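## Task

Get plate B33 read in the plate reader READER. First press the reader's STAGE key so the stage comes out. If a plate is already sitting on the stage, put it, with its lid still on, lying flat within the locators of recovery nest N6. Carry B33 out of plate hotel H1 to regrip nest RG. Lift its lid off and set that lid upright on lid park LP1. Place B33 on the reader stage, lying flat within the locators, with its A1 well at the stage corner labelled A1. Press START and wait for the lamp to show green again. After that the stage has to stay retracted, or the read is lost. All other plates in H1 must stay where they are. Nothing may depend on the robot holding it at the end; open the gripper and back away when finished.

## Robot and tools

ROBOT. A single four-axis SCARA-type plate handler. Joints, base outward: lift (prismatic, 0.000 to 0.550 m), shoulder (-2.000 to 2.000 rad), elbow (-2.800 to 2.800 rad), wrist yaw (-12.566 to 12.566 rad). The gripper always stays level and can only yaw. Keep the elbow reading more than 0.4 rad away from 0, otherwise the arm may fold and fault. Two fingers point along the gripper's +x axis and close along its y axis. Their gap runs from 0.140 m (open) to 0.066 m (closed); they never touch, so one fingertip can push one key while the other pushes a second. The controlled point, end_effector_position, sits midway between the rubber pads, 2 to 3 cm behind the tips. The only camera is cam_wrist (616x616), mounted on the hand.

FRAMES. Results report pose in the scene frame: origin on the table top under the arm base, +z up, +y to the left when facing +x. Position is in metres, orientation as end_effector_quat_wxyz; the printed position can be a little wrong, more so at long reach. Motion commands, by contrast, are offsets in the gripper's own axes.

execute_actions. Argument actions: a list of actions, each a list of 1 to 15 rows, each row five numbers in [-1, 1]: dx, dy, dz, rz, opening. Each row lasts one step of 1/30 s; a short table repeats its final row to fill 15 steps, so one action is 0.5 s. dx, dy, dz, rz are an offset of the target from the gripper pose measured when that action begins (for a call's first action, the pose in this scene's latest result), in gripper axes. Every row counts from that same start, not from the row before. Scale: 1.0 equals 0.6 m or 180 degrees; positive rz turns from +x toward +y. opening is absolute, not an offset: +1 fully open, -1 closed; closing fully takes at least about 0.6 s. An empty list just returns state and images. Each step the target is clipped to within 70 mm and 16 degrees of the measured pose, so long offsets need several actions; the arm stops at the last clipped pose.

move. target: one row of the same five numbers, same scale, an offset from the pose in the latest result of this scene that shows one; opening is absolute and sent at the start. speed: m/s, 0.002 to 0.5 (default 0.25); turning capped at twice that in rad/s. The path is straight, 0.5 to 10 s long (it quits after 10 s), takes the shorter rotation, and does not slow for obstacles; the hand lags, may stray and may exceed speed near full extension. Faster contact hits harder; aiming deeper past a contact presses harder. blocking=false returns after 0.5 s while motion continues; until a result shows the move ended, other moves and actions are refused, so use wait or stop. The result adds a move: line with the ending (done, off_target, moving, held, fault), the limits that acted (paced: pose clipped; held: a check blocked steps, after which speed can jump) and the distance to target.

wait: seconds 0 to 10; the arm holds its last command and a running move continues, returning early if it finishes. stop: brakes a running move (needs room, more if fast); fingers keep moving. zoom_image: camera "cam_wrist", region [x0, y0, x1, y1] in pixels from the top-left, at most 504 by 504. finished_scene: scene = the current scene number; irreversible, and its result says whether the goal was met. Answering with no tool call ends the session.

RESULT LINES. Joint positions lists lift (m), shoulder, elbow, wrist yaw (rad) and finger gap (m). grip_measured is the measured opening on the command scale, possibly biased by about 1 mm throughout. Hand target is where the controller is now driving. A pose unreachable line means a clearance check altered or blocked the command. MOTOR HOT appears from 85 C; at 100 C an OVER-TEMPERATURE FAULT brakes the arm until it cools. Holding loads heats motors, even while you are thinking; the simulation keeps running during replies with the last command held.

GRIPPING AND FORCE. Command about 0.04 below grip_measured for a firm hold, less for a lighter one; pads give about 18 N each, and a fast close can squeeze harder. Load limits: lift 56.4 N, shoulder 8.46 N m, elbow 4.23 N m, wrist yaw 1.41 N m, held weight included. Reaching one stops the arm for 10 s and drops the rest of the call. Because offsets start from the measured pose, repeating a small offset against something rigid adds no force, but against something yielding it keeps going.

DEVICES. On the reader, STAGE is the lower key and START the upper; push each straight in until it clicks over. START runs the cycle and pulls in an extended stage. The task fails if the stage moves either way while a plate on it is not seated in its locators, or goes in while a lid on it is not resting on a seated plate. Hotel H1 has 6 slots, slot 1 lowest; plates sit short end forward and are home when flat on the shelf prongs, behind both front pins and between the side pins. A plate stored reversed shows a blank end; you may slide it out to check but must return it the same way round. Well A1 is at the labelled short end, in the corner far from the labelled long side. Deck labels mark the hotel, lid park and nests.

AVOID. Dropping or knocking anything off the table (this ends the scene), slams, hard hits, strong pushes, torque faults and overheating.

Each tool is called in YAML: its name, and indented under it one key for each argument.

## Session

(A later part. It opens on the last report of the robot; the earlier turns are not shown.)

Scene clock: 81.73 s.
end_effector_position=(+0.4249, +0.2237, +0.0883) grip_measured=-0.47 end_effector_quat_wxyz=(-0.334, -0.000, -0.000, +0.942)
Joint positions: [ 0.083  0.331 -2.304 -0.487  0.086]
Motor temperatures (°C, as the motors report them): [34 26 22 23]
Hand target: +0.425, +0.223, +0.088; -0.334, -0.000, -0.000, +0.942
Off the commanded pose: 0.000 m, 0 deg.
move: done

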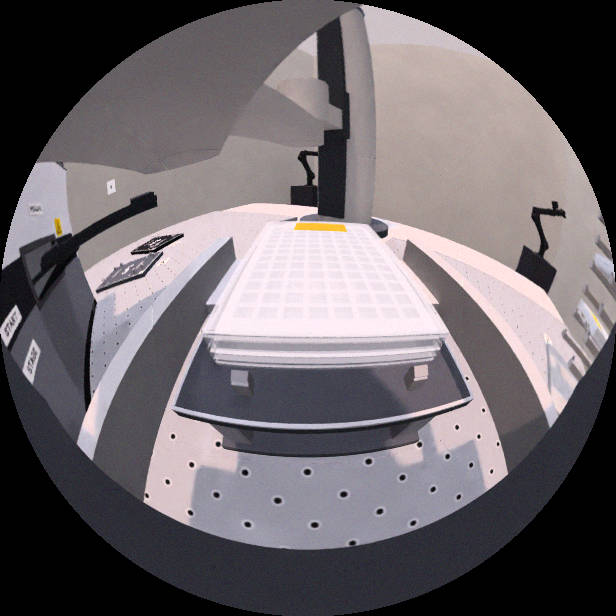

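move:
  target: [0,0,0.008,0,-0.52]
  speed: 0.03

move:
  target: [-0.005,0,0,0,-0.52]
  speed: 0.03

zoom_image:
  camera: "cam_wrist"
  region: [170,200,480,480]

Scene clock: 82.70 s.
end_effector_position=(+0.4249, +0.2237, +0.0931) grip_measured=-0.47 end_effector_quat_wxyz=(-0.335, -0.000, -0.000, +0.942)
Joint positions: [ 0.088  0.331 -2.303 -0.487  0.086]
Motor temperatures (°C, as the motors report them): [34 26 22 23]
Hand target: +0.425, +0.224, +0.093; -0.334, -0.000, -0.000, +0.942
Off the commanded pose: 0.000 m, 0 deg.
move: done

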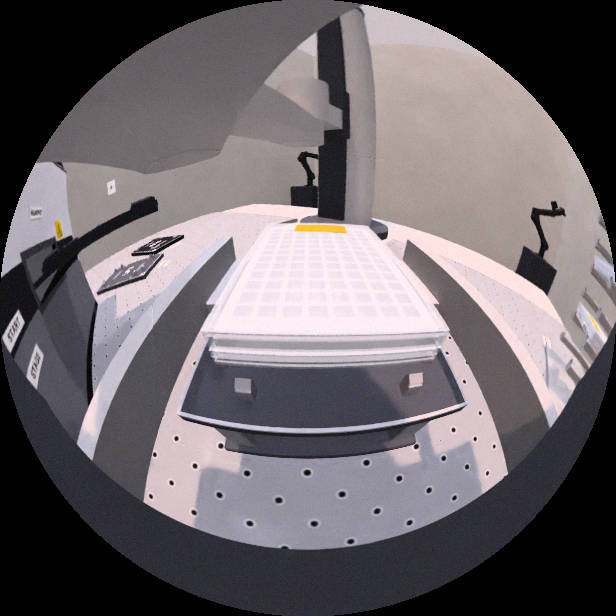

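Scene clock: 83.40 s.
end_effector_position=(+0.4272, +0.2256, +0.0931) grip_measured=-0.47 end_effector_quat_wxyz=(-0.335, -0.000, -0.000, +0.942)
Joint positions: [ 0.088  0.344 -2.332 -0.471  0.086]
Motor temperatures (°C, as the motors report them): [34 26 22 23]
Hand target: +0.427, +0.226, +0.093; -0.335, -0.000, -0.000, +0.942
Off the commanded pose: 0.000 m, 0 deg.
move: done

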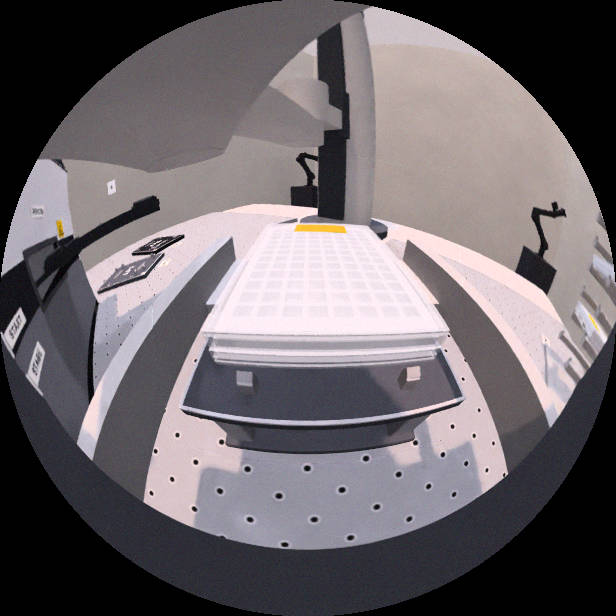

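Region (170, 200, 480, 480) of cam_wrist's 616x616 image, scaled by 1.626, with more detail than that image has; it fills the top 455 rows of this view, and the rest is white.

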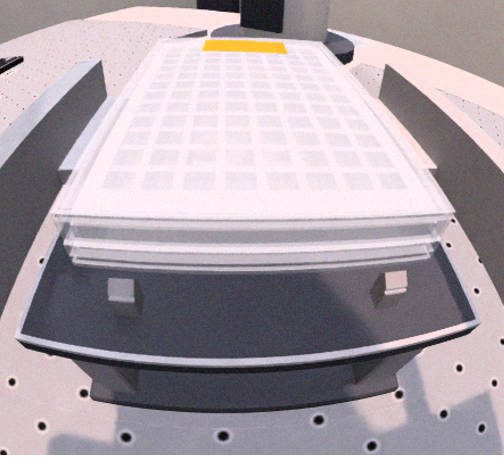

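move:
  target: [-0.0015,0,-0.01,0,-0.52]
  speed: 0.015

zoom_image:
  camera: "cam_wrist"
  region: [170,200,480,480]

Scene clock: 84.47 s.
end_effector_position=(+0.4276, +0.2260, +0.0873) grip_measured=-0.47 end_effector_quat_wxyz=(-0.336, -0.000, -0.000, +0.942)
Joint positions: [ 0.082  0.348 -2.338 -0.466  0.086]
Motor temperatures (°C, as the motors report them): [34 26 22 23]
Hand target: +0.428, +0.226, +0.087; -0.335, -0.000, -0.000, +0.942
Off the commanded pose: 0.000 m, 0 deg.
move: done

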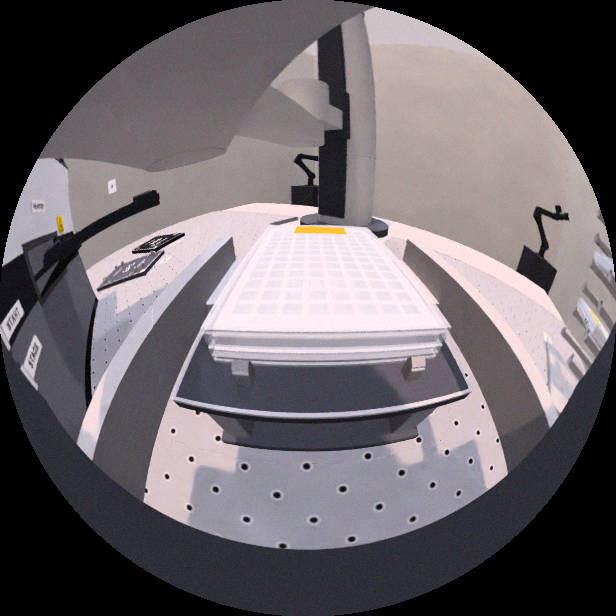

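Region (170, 200, 480, 480) of cam_wrist's 616x616 image, scaled by 1.626, with more detail than that image has; it fills the top 455 rows of this view, and the rest is white.

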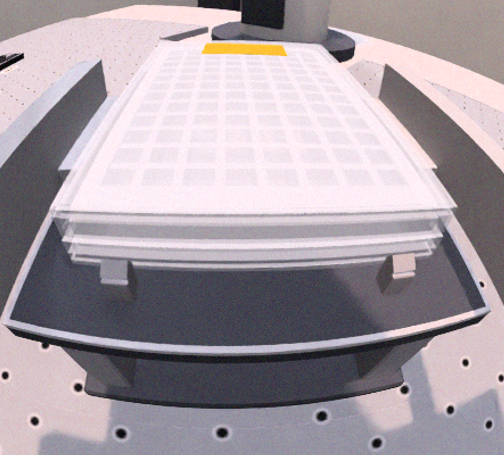

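move:
  target: [0.0005,0,-0.006,0,-0.52]
  speed: 0.01

zoom_image:
  camera: "cam_wrist"
  region: [170,200,480,480]

Scene clock: 85.63 s.
end_effector_position=(+0.4272, +0.2259, +0.0837) grip_measured=-0.47 end_effector_quat_wxyz=(-0.337, -0.000, -0.000, +0.942)
Joint positions: [ 0.079  0.347 -2.335 -0.467  0.086]
Motor temperatures (°C, as the motors report them): [34 26 22 23]
Hand target: +0.427, +0.226, +0.084; -0.336, -0.000, -0.000, +0.942
Off the commanded pose: 0.000 m, 0 deg.
move: done

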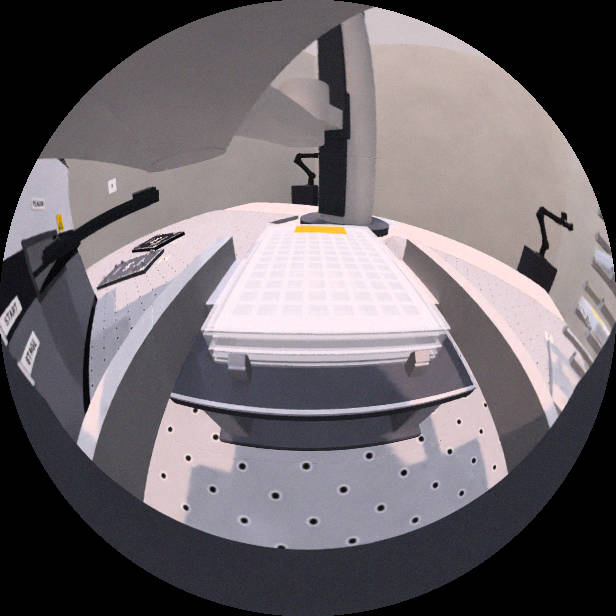

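Region (170, 200, 480, 480) of cam_wrist's 616x616 image, scaled by 1.626, with more detail than that image has; it fills the top 455 rows of this view, and the rest is white.

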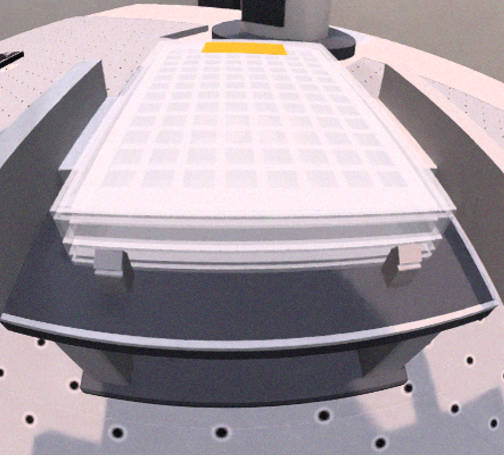

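Going in. Another 2mm, then release.

move:
  target: [0,0,-0.003,0,-0.52]
  speed: 0.01

move:
  target: [0,0,0,0,-0.2]

zoom_image:
  camera: "cam_wrist"
  region: [170,200,480,480]

Scene clock: 86.50 s.
end_effector_position=(+0.4272, +0.2259, +0.0821) grip_measured=-0.47 end_effector_quat_wxyz=(-0.337, -0.000, -0.000, +0.942)
Joint positions: [ 0.077  0.347 -2.334 -0.467  0.086]
Motor temperatures (°C, as the motors report them): [34 26 22 23]
Hand target: +0.427, +0.226, +0.082; -0.337, -0.000, -0.000, +0.942
Off the commanded pose: 0.000 m, 0 deg.
move: done

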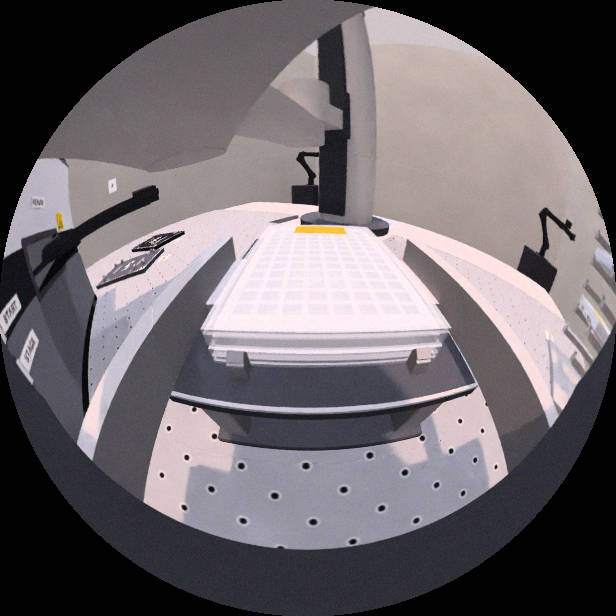

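Scene clock: 87.00 s.
end_effector_position=(+0.4271, +0.2259, +0.0821) grip_measured=-0.20 end_effector_quat_wxyz=(-0.337, -0.000, -0.000, +0.941)
Joint positions: [ 0.077  0.347 -2.334 -0.467  0.096]
Motor temperatures (°C, as the motors report them): [34 26 22 23]
Hand target: +0.427, +0.226, +0.082; -0.337, -0.000, -0.000, +0.942
Off the commanded pose: 0.000 m, 0 deg.
move: done

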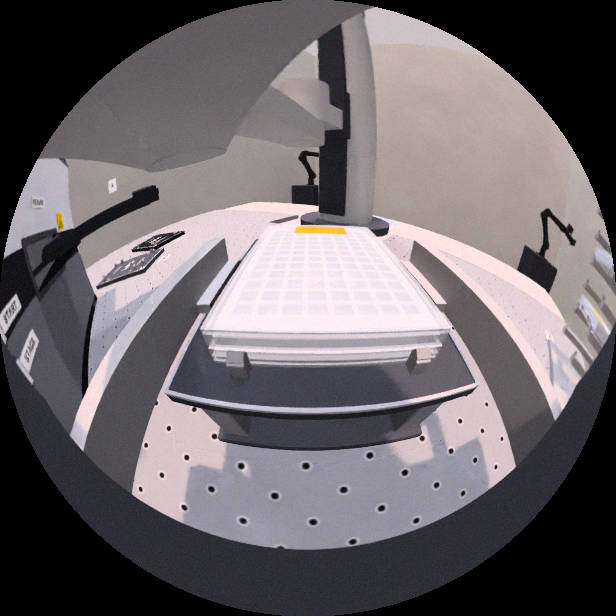

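Region (170, 200, 480, 480) of cam_wrist's 616x616 image, scaled by 1.626, with more detail than that image has; it fills the top 455 rows of this view, and the rest is white.

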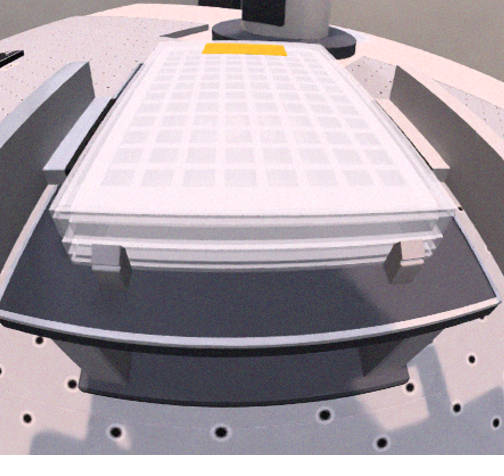

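move:
  target: [0.028,0,0.0135,0,-0.2]
  speed: 0.04

move:
  target: [0,0,0,0,-0.51]

move:
  target: [0,0,0.03,0,-0.51]
  speed: 0.03

Scene clock: 88.40 s.
end_effector_position=(+0.4142, +0.2152, +0.0902) grip_measured=-0.20 end_effector_quat_wxyz=(-0.337, -0.000, -0.000, +0.941)
Joint positions: [ 0.085  0.279 -2.182 -0.551  0.096]
Motor temperatures (°C, as the motors report them): [34 26 22 23]
Hand target: +0.414, +0.215, +0.090; -0.337, -0.000, -0.000, +0.941
Off the commanded pose: 0.000 m, 0 deg.
move: done

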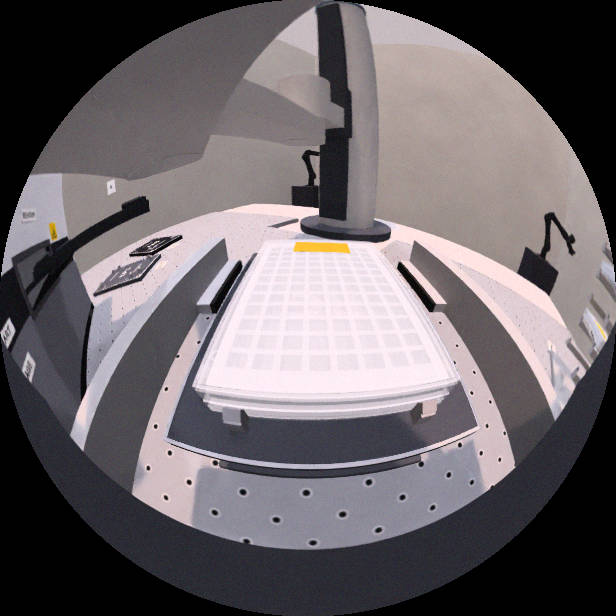

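Scene clock: 88.90 s.
end_effector_position=(+0.4142, +0.2152, +0.0902) grip_measured=-0.47 end_effector_quat_wxyz=(-0.337, -0.000, -0.000, +0.941)
Joint positions: [ 0.085  0.279 -2.182 -0.551  0.086]
Motor temperatures (°C, as the motors report them): [34 26 22 23]
Hand target: +0.414, +0.215, +0.090; -0.337, -0.000, -0.000, +0.941
Off the commanded pose: 0.000 m, 0 deg.
move: done

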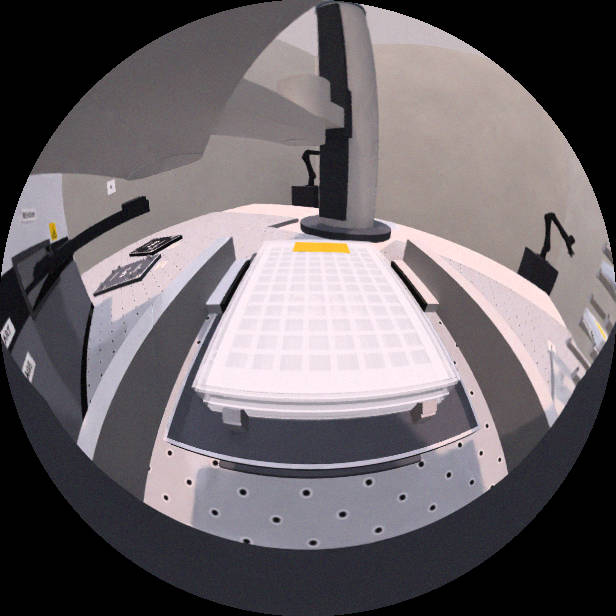

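Scene clock: 89.73 s.
end_effector_position=(+0.4142, +0.2152, +0.1082) grip_measured=-0.47 end_effector_quat_wxyz=(-0.337, -0.000, -0.000, +0.941)
Joint positions: [ 0.103  0.279 -2.182 -0.551  0.086]
Motor temperatures (°C, as the motors report them): [34 26 22 23]
Hand target: +0.414, +0.215, +0.108; -0.337, -0.000, -0.000, +0.941
Off the commanded pose: 0.000 m, 0 deg.
move: done

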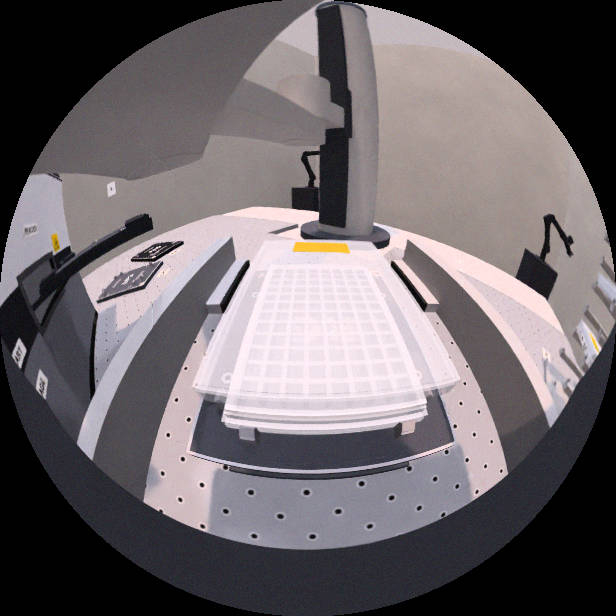

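move:
  target: [0,0,0.14,0,-0.51]
  speed: 0.2

move:
  target: [0.375,0.63,0,0.595,-0.51]

Scene clock: 90.97 s.
end_effector_position=(+0.4142, +0.2152, +0.1923) grip_measured=-0.47 end_effector_quat_wxyz=(-0.337, -0.000, -0.000, +0.941)
Joint positions: [ 0.187  0.279 -2.182 -0.551  0.086]
Motor temperatures (°C, as the motors report them): [34 26 22 23]
Hand target: +0.414, +0.215, +0.192; -0.337, -0.000, -0.000, +0.941
Off the commanded pose: 0.000 m, 0 deg.
move: done

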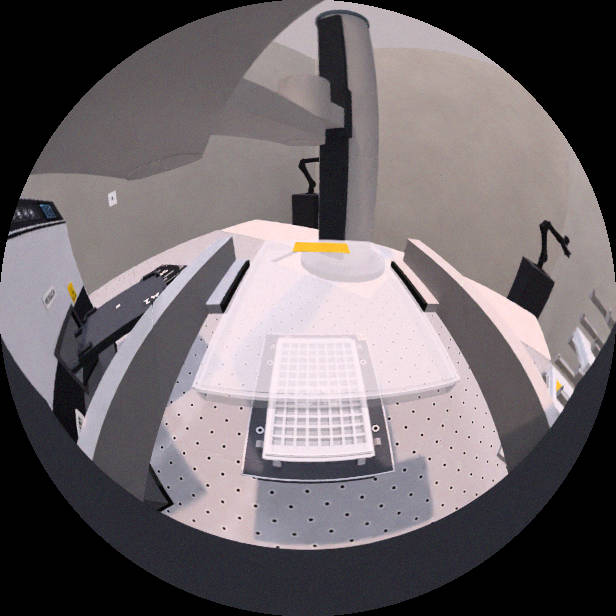

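Scene clock: 95.10 s.
end_effector_position=(+0.4809, -0.2202, +0.1923) grip_measured=-0.47 end_effector_quat_wxyz=(+0.957, +0.000, +0.000, -0.289)
Joint positions: [ 0.187 -1.599 -0.935  1.949  0.086]
Motor temperatures (°C, as the motors report them): [34 26 22 23]
Hand target: +0.481, -0.220, +0.192; +0.958, +0.000, +0.000, -0.288
Off the commanded pose: 0.001 m, 0 deg.
move: done

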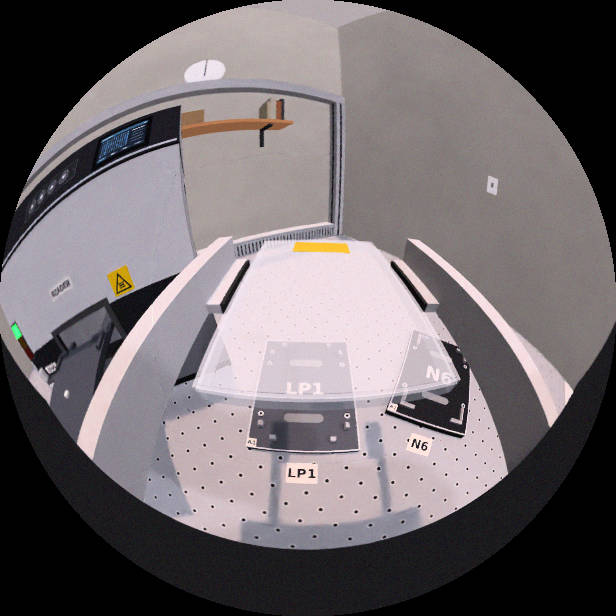

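move:
  target: [0.067,0.019,-0.22,0,-0.51]
  speed: 0.15

zoom_image:
  camera: "cam_wrist"
  region: [170,220,480,500]

Scene clock: 96.63 s.
end_effector_position=(+0.5206, -0.2329, +0.0602) grip_measured=-0.47 end_effector_quat_wxyz=(+0.957, +0.000, +0.000, -0.289)
Joint positions: [ 0.055 -1.488 -1.113  2.015  0.086]
Motor temperatures (°C, as the motors report them): [34 26 22 23]
Hand target: +0.521, -0.233, +0.060; +0.957, +0.000, +0.000, -0.289
Off the commanded pose: 0.000 m, 0 deg.
move: done

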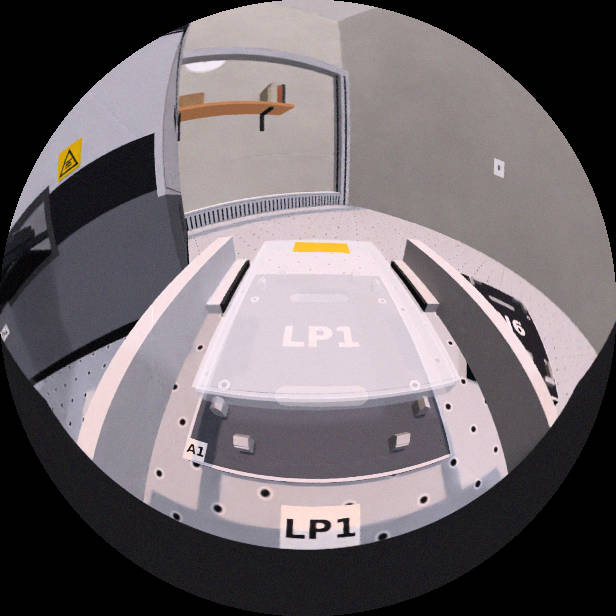

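Region (170, 220, 480, 500) of cam_wrist's 616x616 image, scaled by 1.626, with more detail than that image has; it fills the top 455 rows of this view, and the rest is white.

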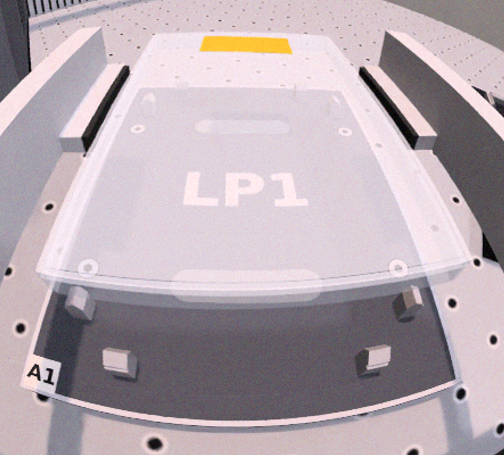

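move:
  target: [-0.0035,0.002,-0.022,-0.007,-0.51]
  speed: 0.03

zoom_image:
  camera: "cam_wrist"
  region: [170,220,480,500]

Scene clock: 98.20 s.
end_effector_position=(+0.5196, -0.2308, +0.0470) grip_measured=-0.47 end_effector_quat_wxyz=(+0.954, +0.000, +0.000, -0.299)
Joint positions: [ 0.042 -1.476 -1.104  1.972  0.086]
Motor temperatures (°C, as the motors report them): [34 26 22 23]
Hand target: +0.520, -0.231, +0.047; +0.954, +0.000, +0.000, -0.299
Off the commanded pose: 0.000 m, 0 deg.
move: done

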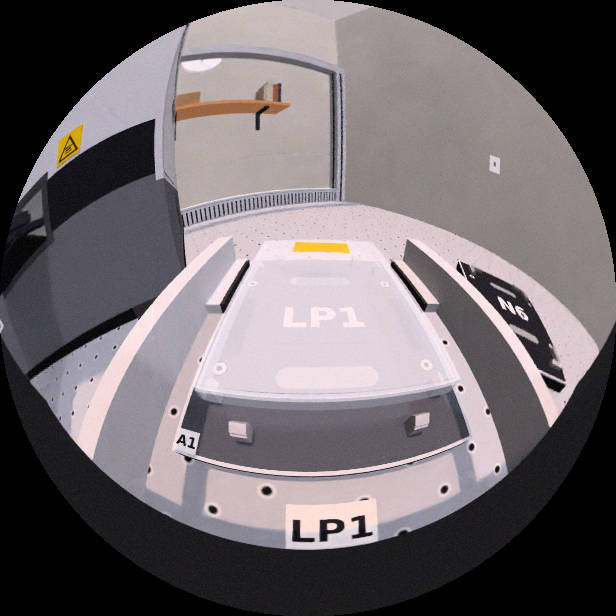

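Region (170, 220, 480, 500) of cam_wrist's 616x616 image, scaled by 1.626, with more detail than that image has; it fills the top 455 rows of this view, and the rest is white.

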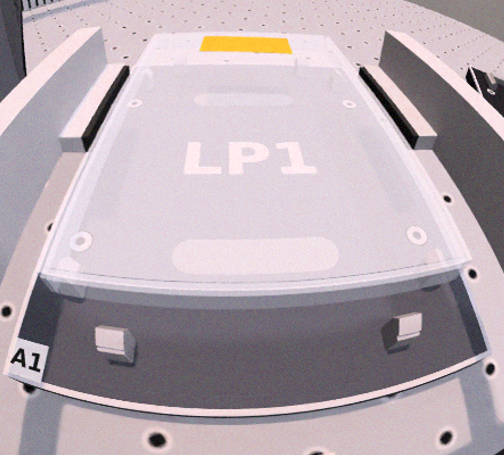

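move:
  target: [-0.0025,0,-0.014,0,-0.51]
  speed: 0.015

move:
  target: [0,0,-0.006,0,-0.51]
  speed: 0.01

zoom_image:
  camera: "cam_wrist"
  region: [170,220,480,500]

Scene clock: 99.40 s.
end_effector_position=(+0.5184, -0.2299, +0.0386) grip_measured=-0.47 end_effector_quat_wxyz=(+0.954, +0.000, +0.000, -0.299)
Joint positions: [ 0.034 -1.478 -1.097  1.968  0.086]
Motor temperatures (°C, as the motors report them): [34 26 22 23]
Hand target: +0.518, -0.230, +0.039; +0.954, +0.000, +0.000, -0.299
Off the commanded pose: 0.000 m, 0 deg.
move: done

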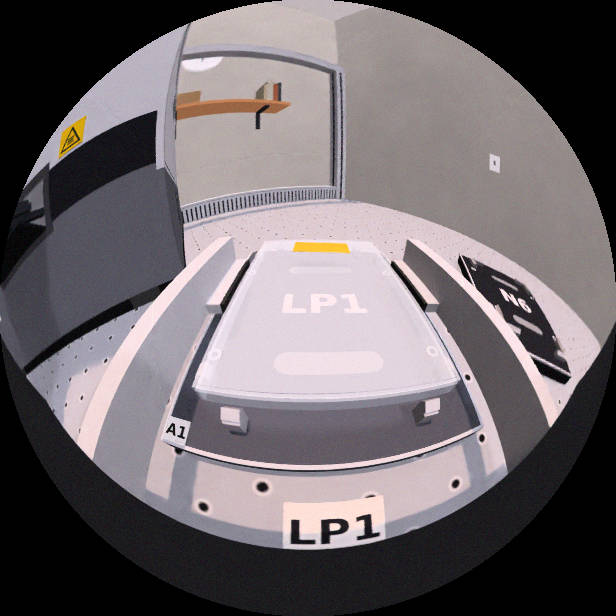

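Scene clock: 100.10 s.
end_effector_position=(+0.5184, -0.2299, +0.0349) grip_measured=-0.47 end_effector_quat_wxyz=(+0.954, +0.000, +0.000, -0.299)
Joint positions: [ 0.03  -1.478 -1.097  1.968  0.086]
Motor temperatures (°C, as the motors report them): [34 26 22 23]
Hand target: +0.518, -0.230, +0.035; +0.954, +0.000, +0.000, -0.299
Off the commanded pose: 0.000 m, 0 deg.
move: done

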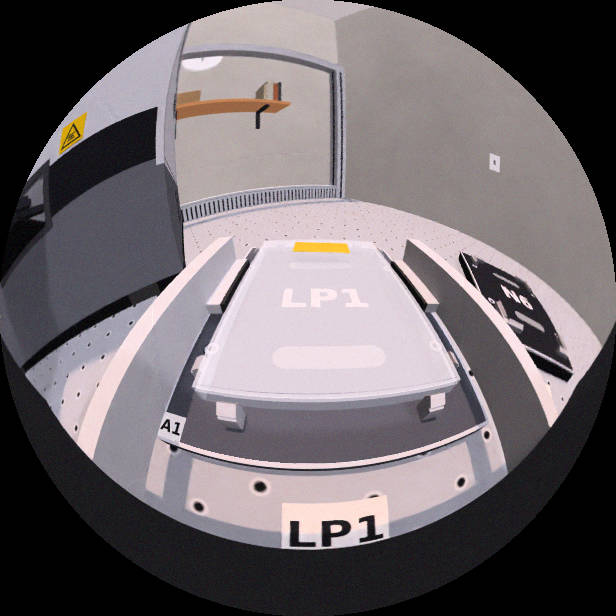

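Region (170, 220, 480, 500) of cam_wrist's 616x616 image, scaled by 1.626, with more detail than that image has; it fills the top 455 rows of this view, and the rest is white.

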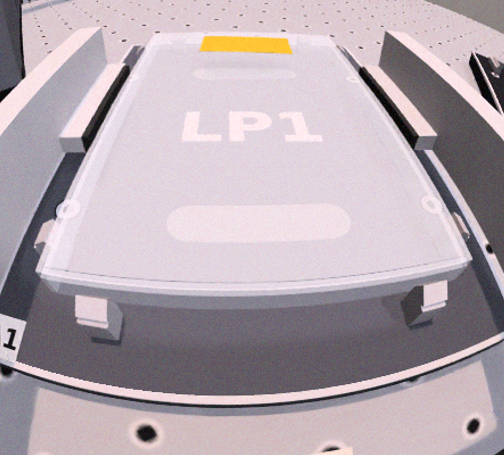

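move:
  target: [0,0,-0.007,0,-0.51]
  speed: 0.01

zoom_image:
  camera: "cam_wrist"
  region: [170,220,480,500]

Scene clock: 101.00 s.
end_effector_position=(+0.5184, -0.2299, +0.0313) grip_measured=-0.47 end_effector_quat_wxyz=(+0.954, +0.000, +0.000, -0.299)
Joint positions: [ 0.026 -1.478 -1.097  1.968  0.086]
Motor temperatures (°C, as the motors report them): [34 26 22 23]
Hand target: +0.518, -0.230, +0.031; +0.954, +0.000, +0.000, -0.299
Off the commanded pose: 0.001 m, 0 deg.
move: done

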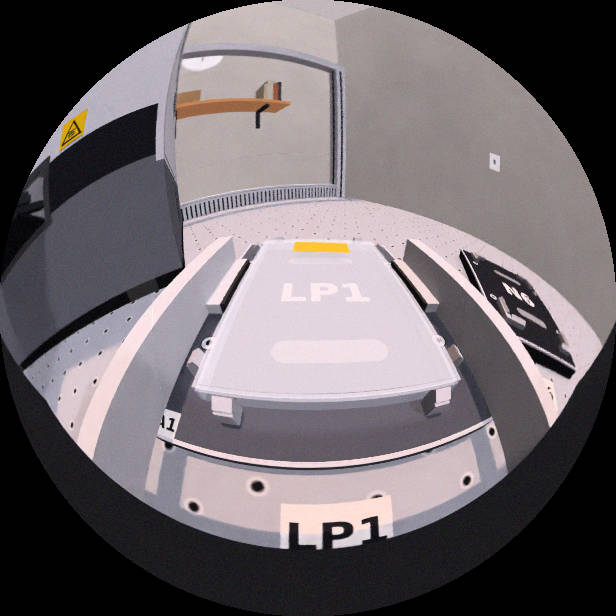

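Region (170, 220, 480, 500) of cam_wrist's 616x616 image, scaled by 1.626, with more detail than that image has; it fills the top 455 rows of this view, and the rest is white.

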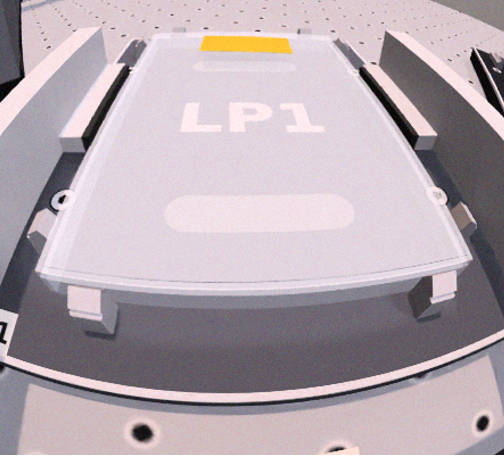

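move:
  target: [0,0,0,0,-0.3]

move:
  target: [0,0,0.25,0,-0.2]

move:
  target: [-0.567,0.508,0,0.412,-0.2]
  speed: 0.2

move:
  target: [0,0,-0.13,0,-0.2]
  speed: 0.15

Scene clock: 102.03 s.
end_effector_position=(+0.5184, -0.2299, +0.0314) grip_measured=-0.30 end_effector_quat_wxyz=(+0.954, +0.000, +0.000, -0.299)
Joint positions: [ 0.026 -1.478 -1.097  1.968  0.092]
Motor temperatures (°C, as the motors report them): [34 26 22 23]
Hand target: +0.518, -0.230, +0.031; +0.954, +0.000, +0.000, -0.299
Off the commanded pose: 0.000 m, 0 deg.
move: done

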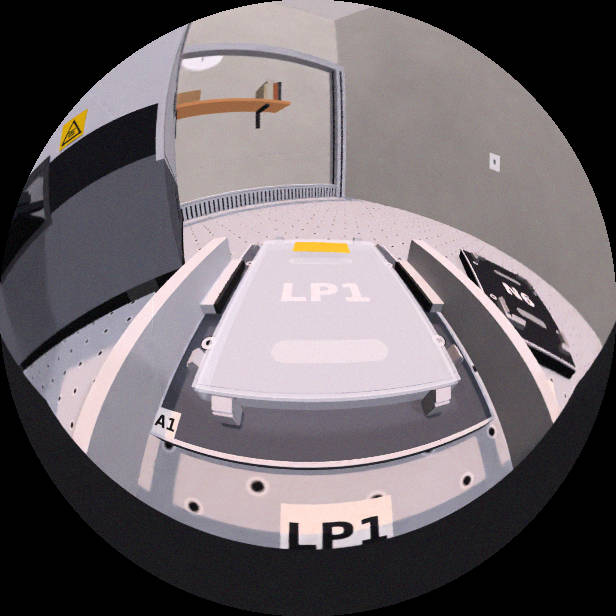

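Scene clock: 103.03 s.
end_effector_position=(+0.5184, -0.2299, +0.1814) grip_measured=-0.20 end_effector_quat_wxyz=(+0.954, +0.000, +0.000, -0.299)
Joint positions: [ 0.176 -1.478 -1.097  1.968  0.096]
Motor temperatures (°C, as the motors report them): [34 26 22 23]
Hand target: +0.518, -0.230, +0.181; +0.954, +0.000, +0.000, -0.299
Off the commanded pose: 0.000 m, 0 deg.
move: done

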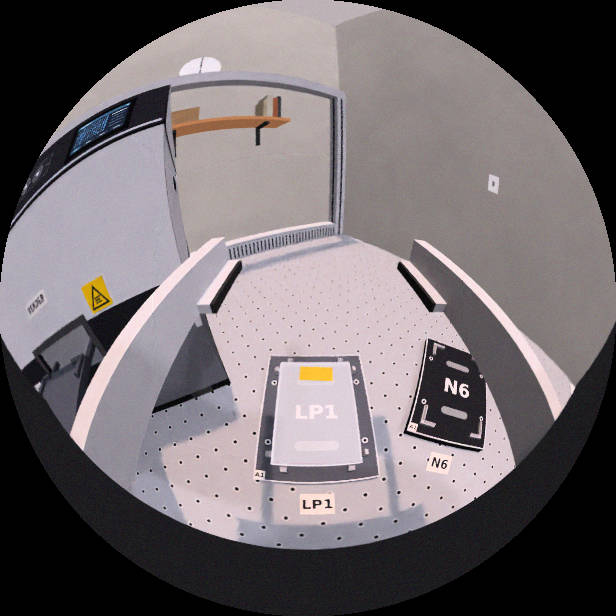

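Scene clock: 106.63 s.
end_effector_position=(+0.4126, +0.2147, +0.1814) grip_measured=-0.20 end_effector_quat_wxyz=(+0.942, +0.000, +0.000, +0.337)
Joint positions: [ 0.176 -0.242 -0.693  1.622  0.096]
Motor temperatures (°C, as the motors report them): [34 26 22 23]
Hand target: +0.413, +0.215, +0.181; +0.942, +0.000, +0.000, +0.337
Off the commanded pose: 0.000 m, 0 deg.
move: done

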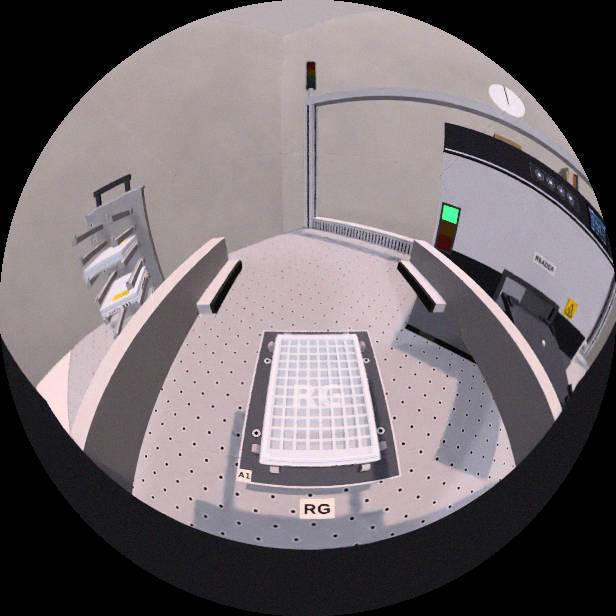

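Scene clock: 107.50 s.
end_effector_position=(+0.4126, +0.2147, +0.1034) grip_measured=-0.20 end_effector_quat_wxyz=(+0.942, +0.000, +0.000, +0.337)
Joint positions: [ 0.098 -0.242 -0.693  1.622  0.096]
Motor temperatures (°C, as the motors report them): [34 26 22 23]
Hand target: +0.413, +0.215, +0.103; +0.942, +0.000, +0.000, +0.337
Off the commanded pose: 0.000 m, 0 deg.
move: done

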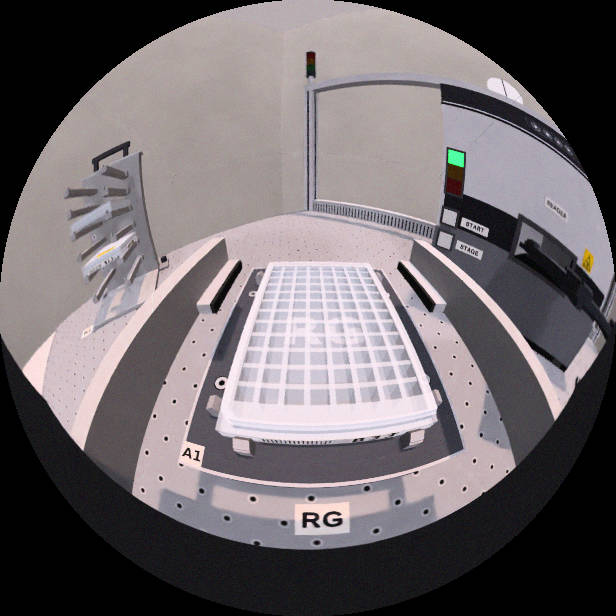

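move:
  target: [-0.012,0.001,-0.0355,0,-0.2]
  speed: 0.03

move:
  target: [0,0,0,0,-0.52]

move:
  target: [0,0,0.17,0,-0.52]
  speed: 0.1

Scene clock: 108.73 s.
end_effector_position=(+0.4067, +0.2106, +0.0820) grip_measured=-0.20 end_effector_quat_wxyz=(+0.942, +0.000, +0.000, +0.337)
Joint positions: [ 0.077 -0.241 -0.663  1.591  0.096]
Motor temperatures (°C, as the motors report them): [34 26 22 23]
Hand target: +0.407, +0.211, +0.082; +0.942, +0.000, +0.000, +0.337
Off the commanded pose: 0.000 m, 0 deg.
move: done

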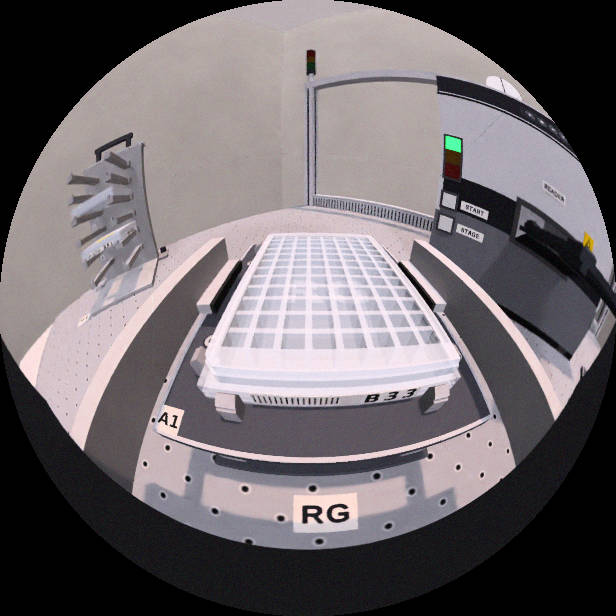

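Scene clock: 109.23 s.
end_effector_position=(+0.4072, +0.2102, +0.0820) grip_measured=-0.48 end_effector_quat_wxyz=(+0.942, +0.000, +0.000, +0.335)
Joint positions: [ 0.077 -0.241 -0.664  1.588  0.085]
Motor temperatures (°C, as the motors report them): [34 26 22 23]
Hand target: +0.407, +0.211, +0.082; +0.942, +0.000, +0.000, +0.337
Off the commanded pose: 0.001 m, 0 deg.
move: done

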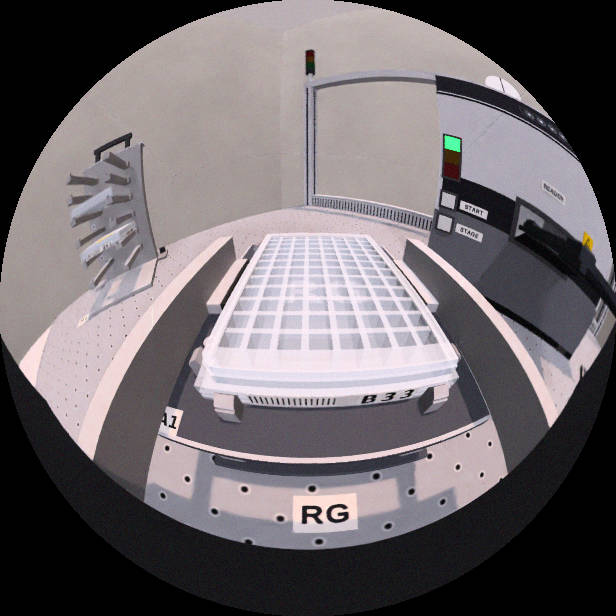

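Scene clock: 110.53 s.
end_effector_position=(+0.4072, +0.2102, +0.1841) grip_measured=-0.48 end_effector_quat_wxyz=(+0.942, +0.000, +0.000, +0.335)
Joint positions: [ 0.179 -0.241 -0.664  1.588  0.085]
Motor temperatures (°C, as the motors report them): [34 26 22 23]
Hand target: +0.407, +0.210, +0.184; +0.942, +0.000, +0.000, +0.335
Off the commanded pose: 0.000 m, 0 deg.
move: done

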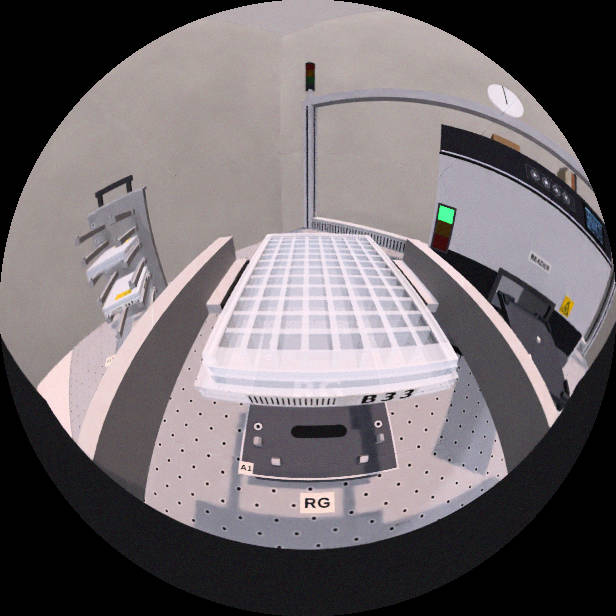

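move:
  target: [-0.063,-0.376,0.03,-0.224,-0.52]
  speed: 0.18

zoom_image:
  camera: "cam_wrist"
  region: [170,220,480,500]

Scene clock: 113.30 s.
end_effector_position=(+0.5205, +0.0111, +0.2020) grip_measured=-0.48 end_effector_quat_wxyz=(+1.000, +0.000, +0.000, -0.011)
Joint positions: [ 0.197 -0.922 -0.801  1.701  0.085]
Motor temperatures (°C, as the motors report them): [34 26 22 23]
Hand target: +0.520, +0.011, +0.202; +1.000, +0.000, +0.000, -0.010
Off the commanded pose: 0.000 m, 0 deg.
move: done

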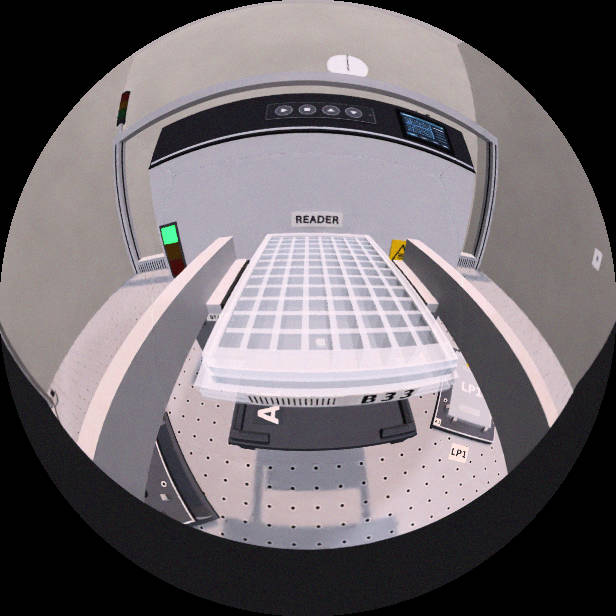

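Region (170, 220, 480, 500) of cam_wrist's 616x616 image, scaled by 1.626, with more detail than that image has; it fills the top 455 rows of this view, and the rest is white.

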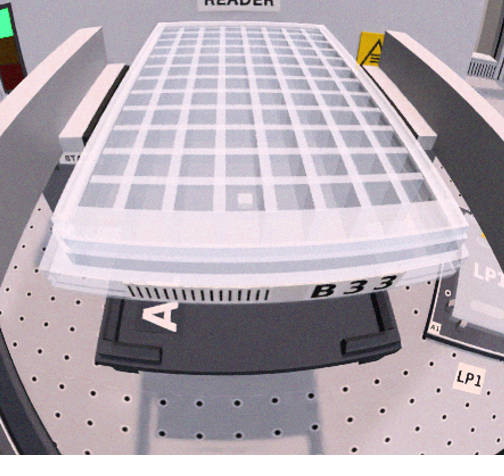

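move:
  target: [0.003,0,-0.047,0,-0.52]
  speed: 0.04

zoom_image:
  camera: "cam_wrist"
  region: [170,220,480,500]

Scene clock: 114.53 s.
end_effector_position=(+0.5223, +0.0110, +0.1738) grip_measured=-0.48 end_effector_quat_wxyz=(+1.000, +0.000, +0.000, -0.011)
Joint positions: [ 0.169 -0.921 -0.808  1.707  0.085]
Motor temperatures (°C, as the motors report them): [34 26 22 23]
Hand target: +0.522, +0.011, +0.174; +1.000, +0.000, +0.000, -0.011
Off the commanded pose: 0.000 m, 0 deg.
move: done

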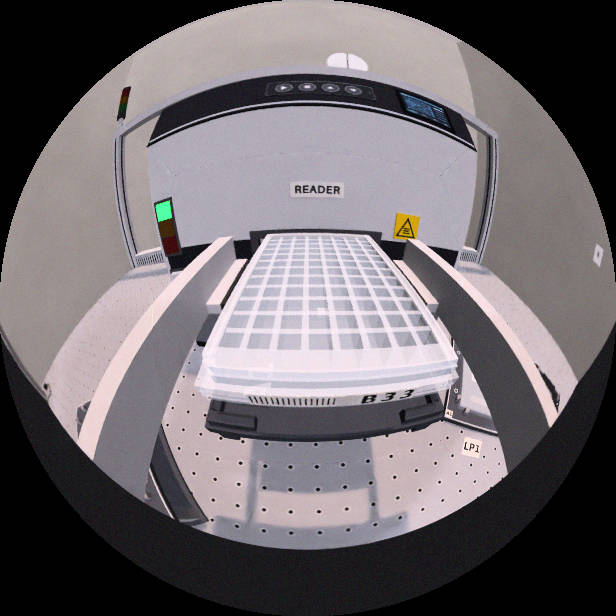

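Region (170, 220, 480, 500) of cam_wrist's 616x616 image, scaled by 1.626, with more detail than that image has; it fills the top 455 rows of this view, and the rest is white.

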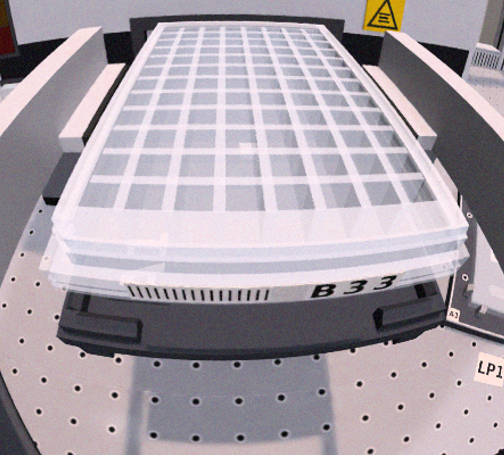

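move:
  target: [0,0,-0.014,0,-0.52]
  speed: 0.015

zoom_image:
  camera: "cam_wrist"
  region: [170,220,480,500]

Scene clock: 115.67 s.
end_effector_position=(+0.5223, +0.0110, +0.1654) grip_measured=-0.48 end_effector_quat_wxyz=(+1.000, +0.000, +0.000, -0.011)
Joint positions: [ 0.16  -0.921 -0.808  1.707  0.085]
Motor temperatures (°C, as the motors report them): [34 26 22 23]
Hand target: +0.522, +0.011, +0.165; +1.000, +0.000, +0.000, -0.011
Off the commanded pose: 0.000 m, 0 deg.
move: done

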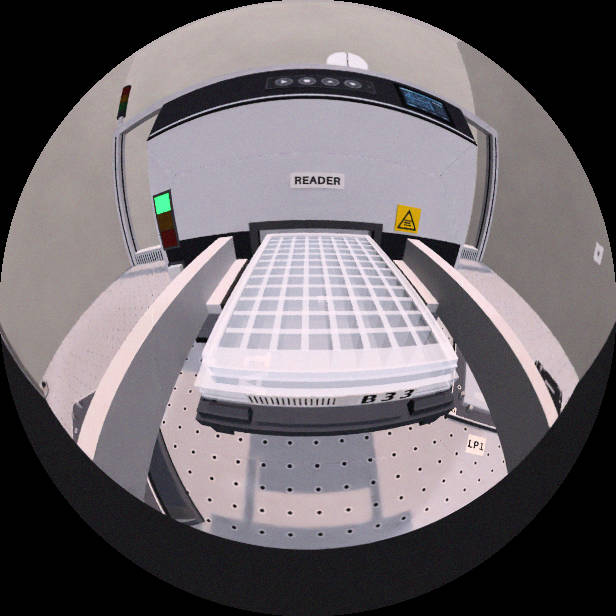

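Region (170, 220, 480, 500) of cam_wrist's 616x616 image, scaled by 1.626, with more detail than that image has; it fills the top 455 rows of this view, and the rest is white.

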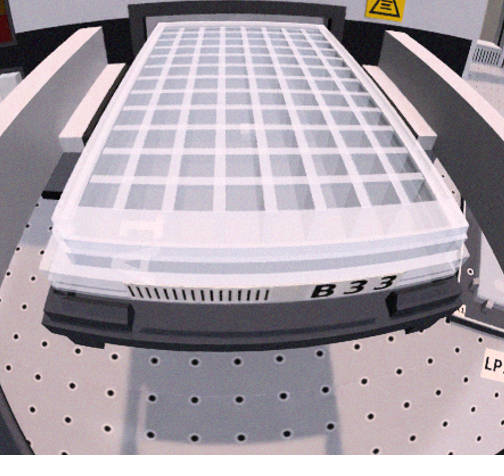

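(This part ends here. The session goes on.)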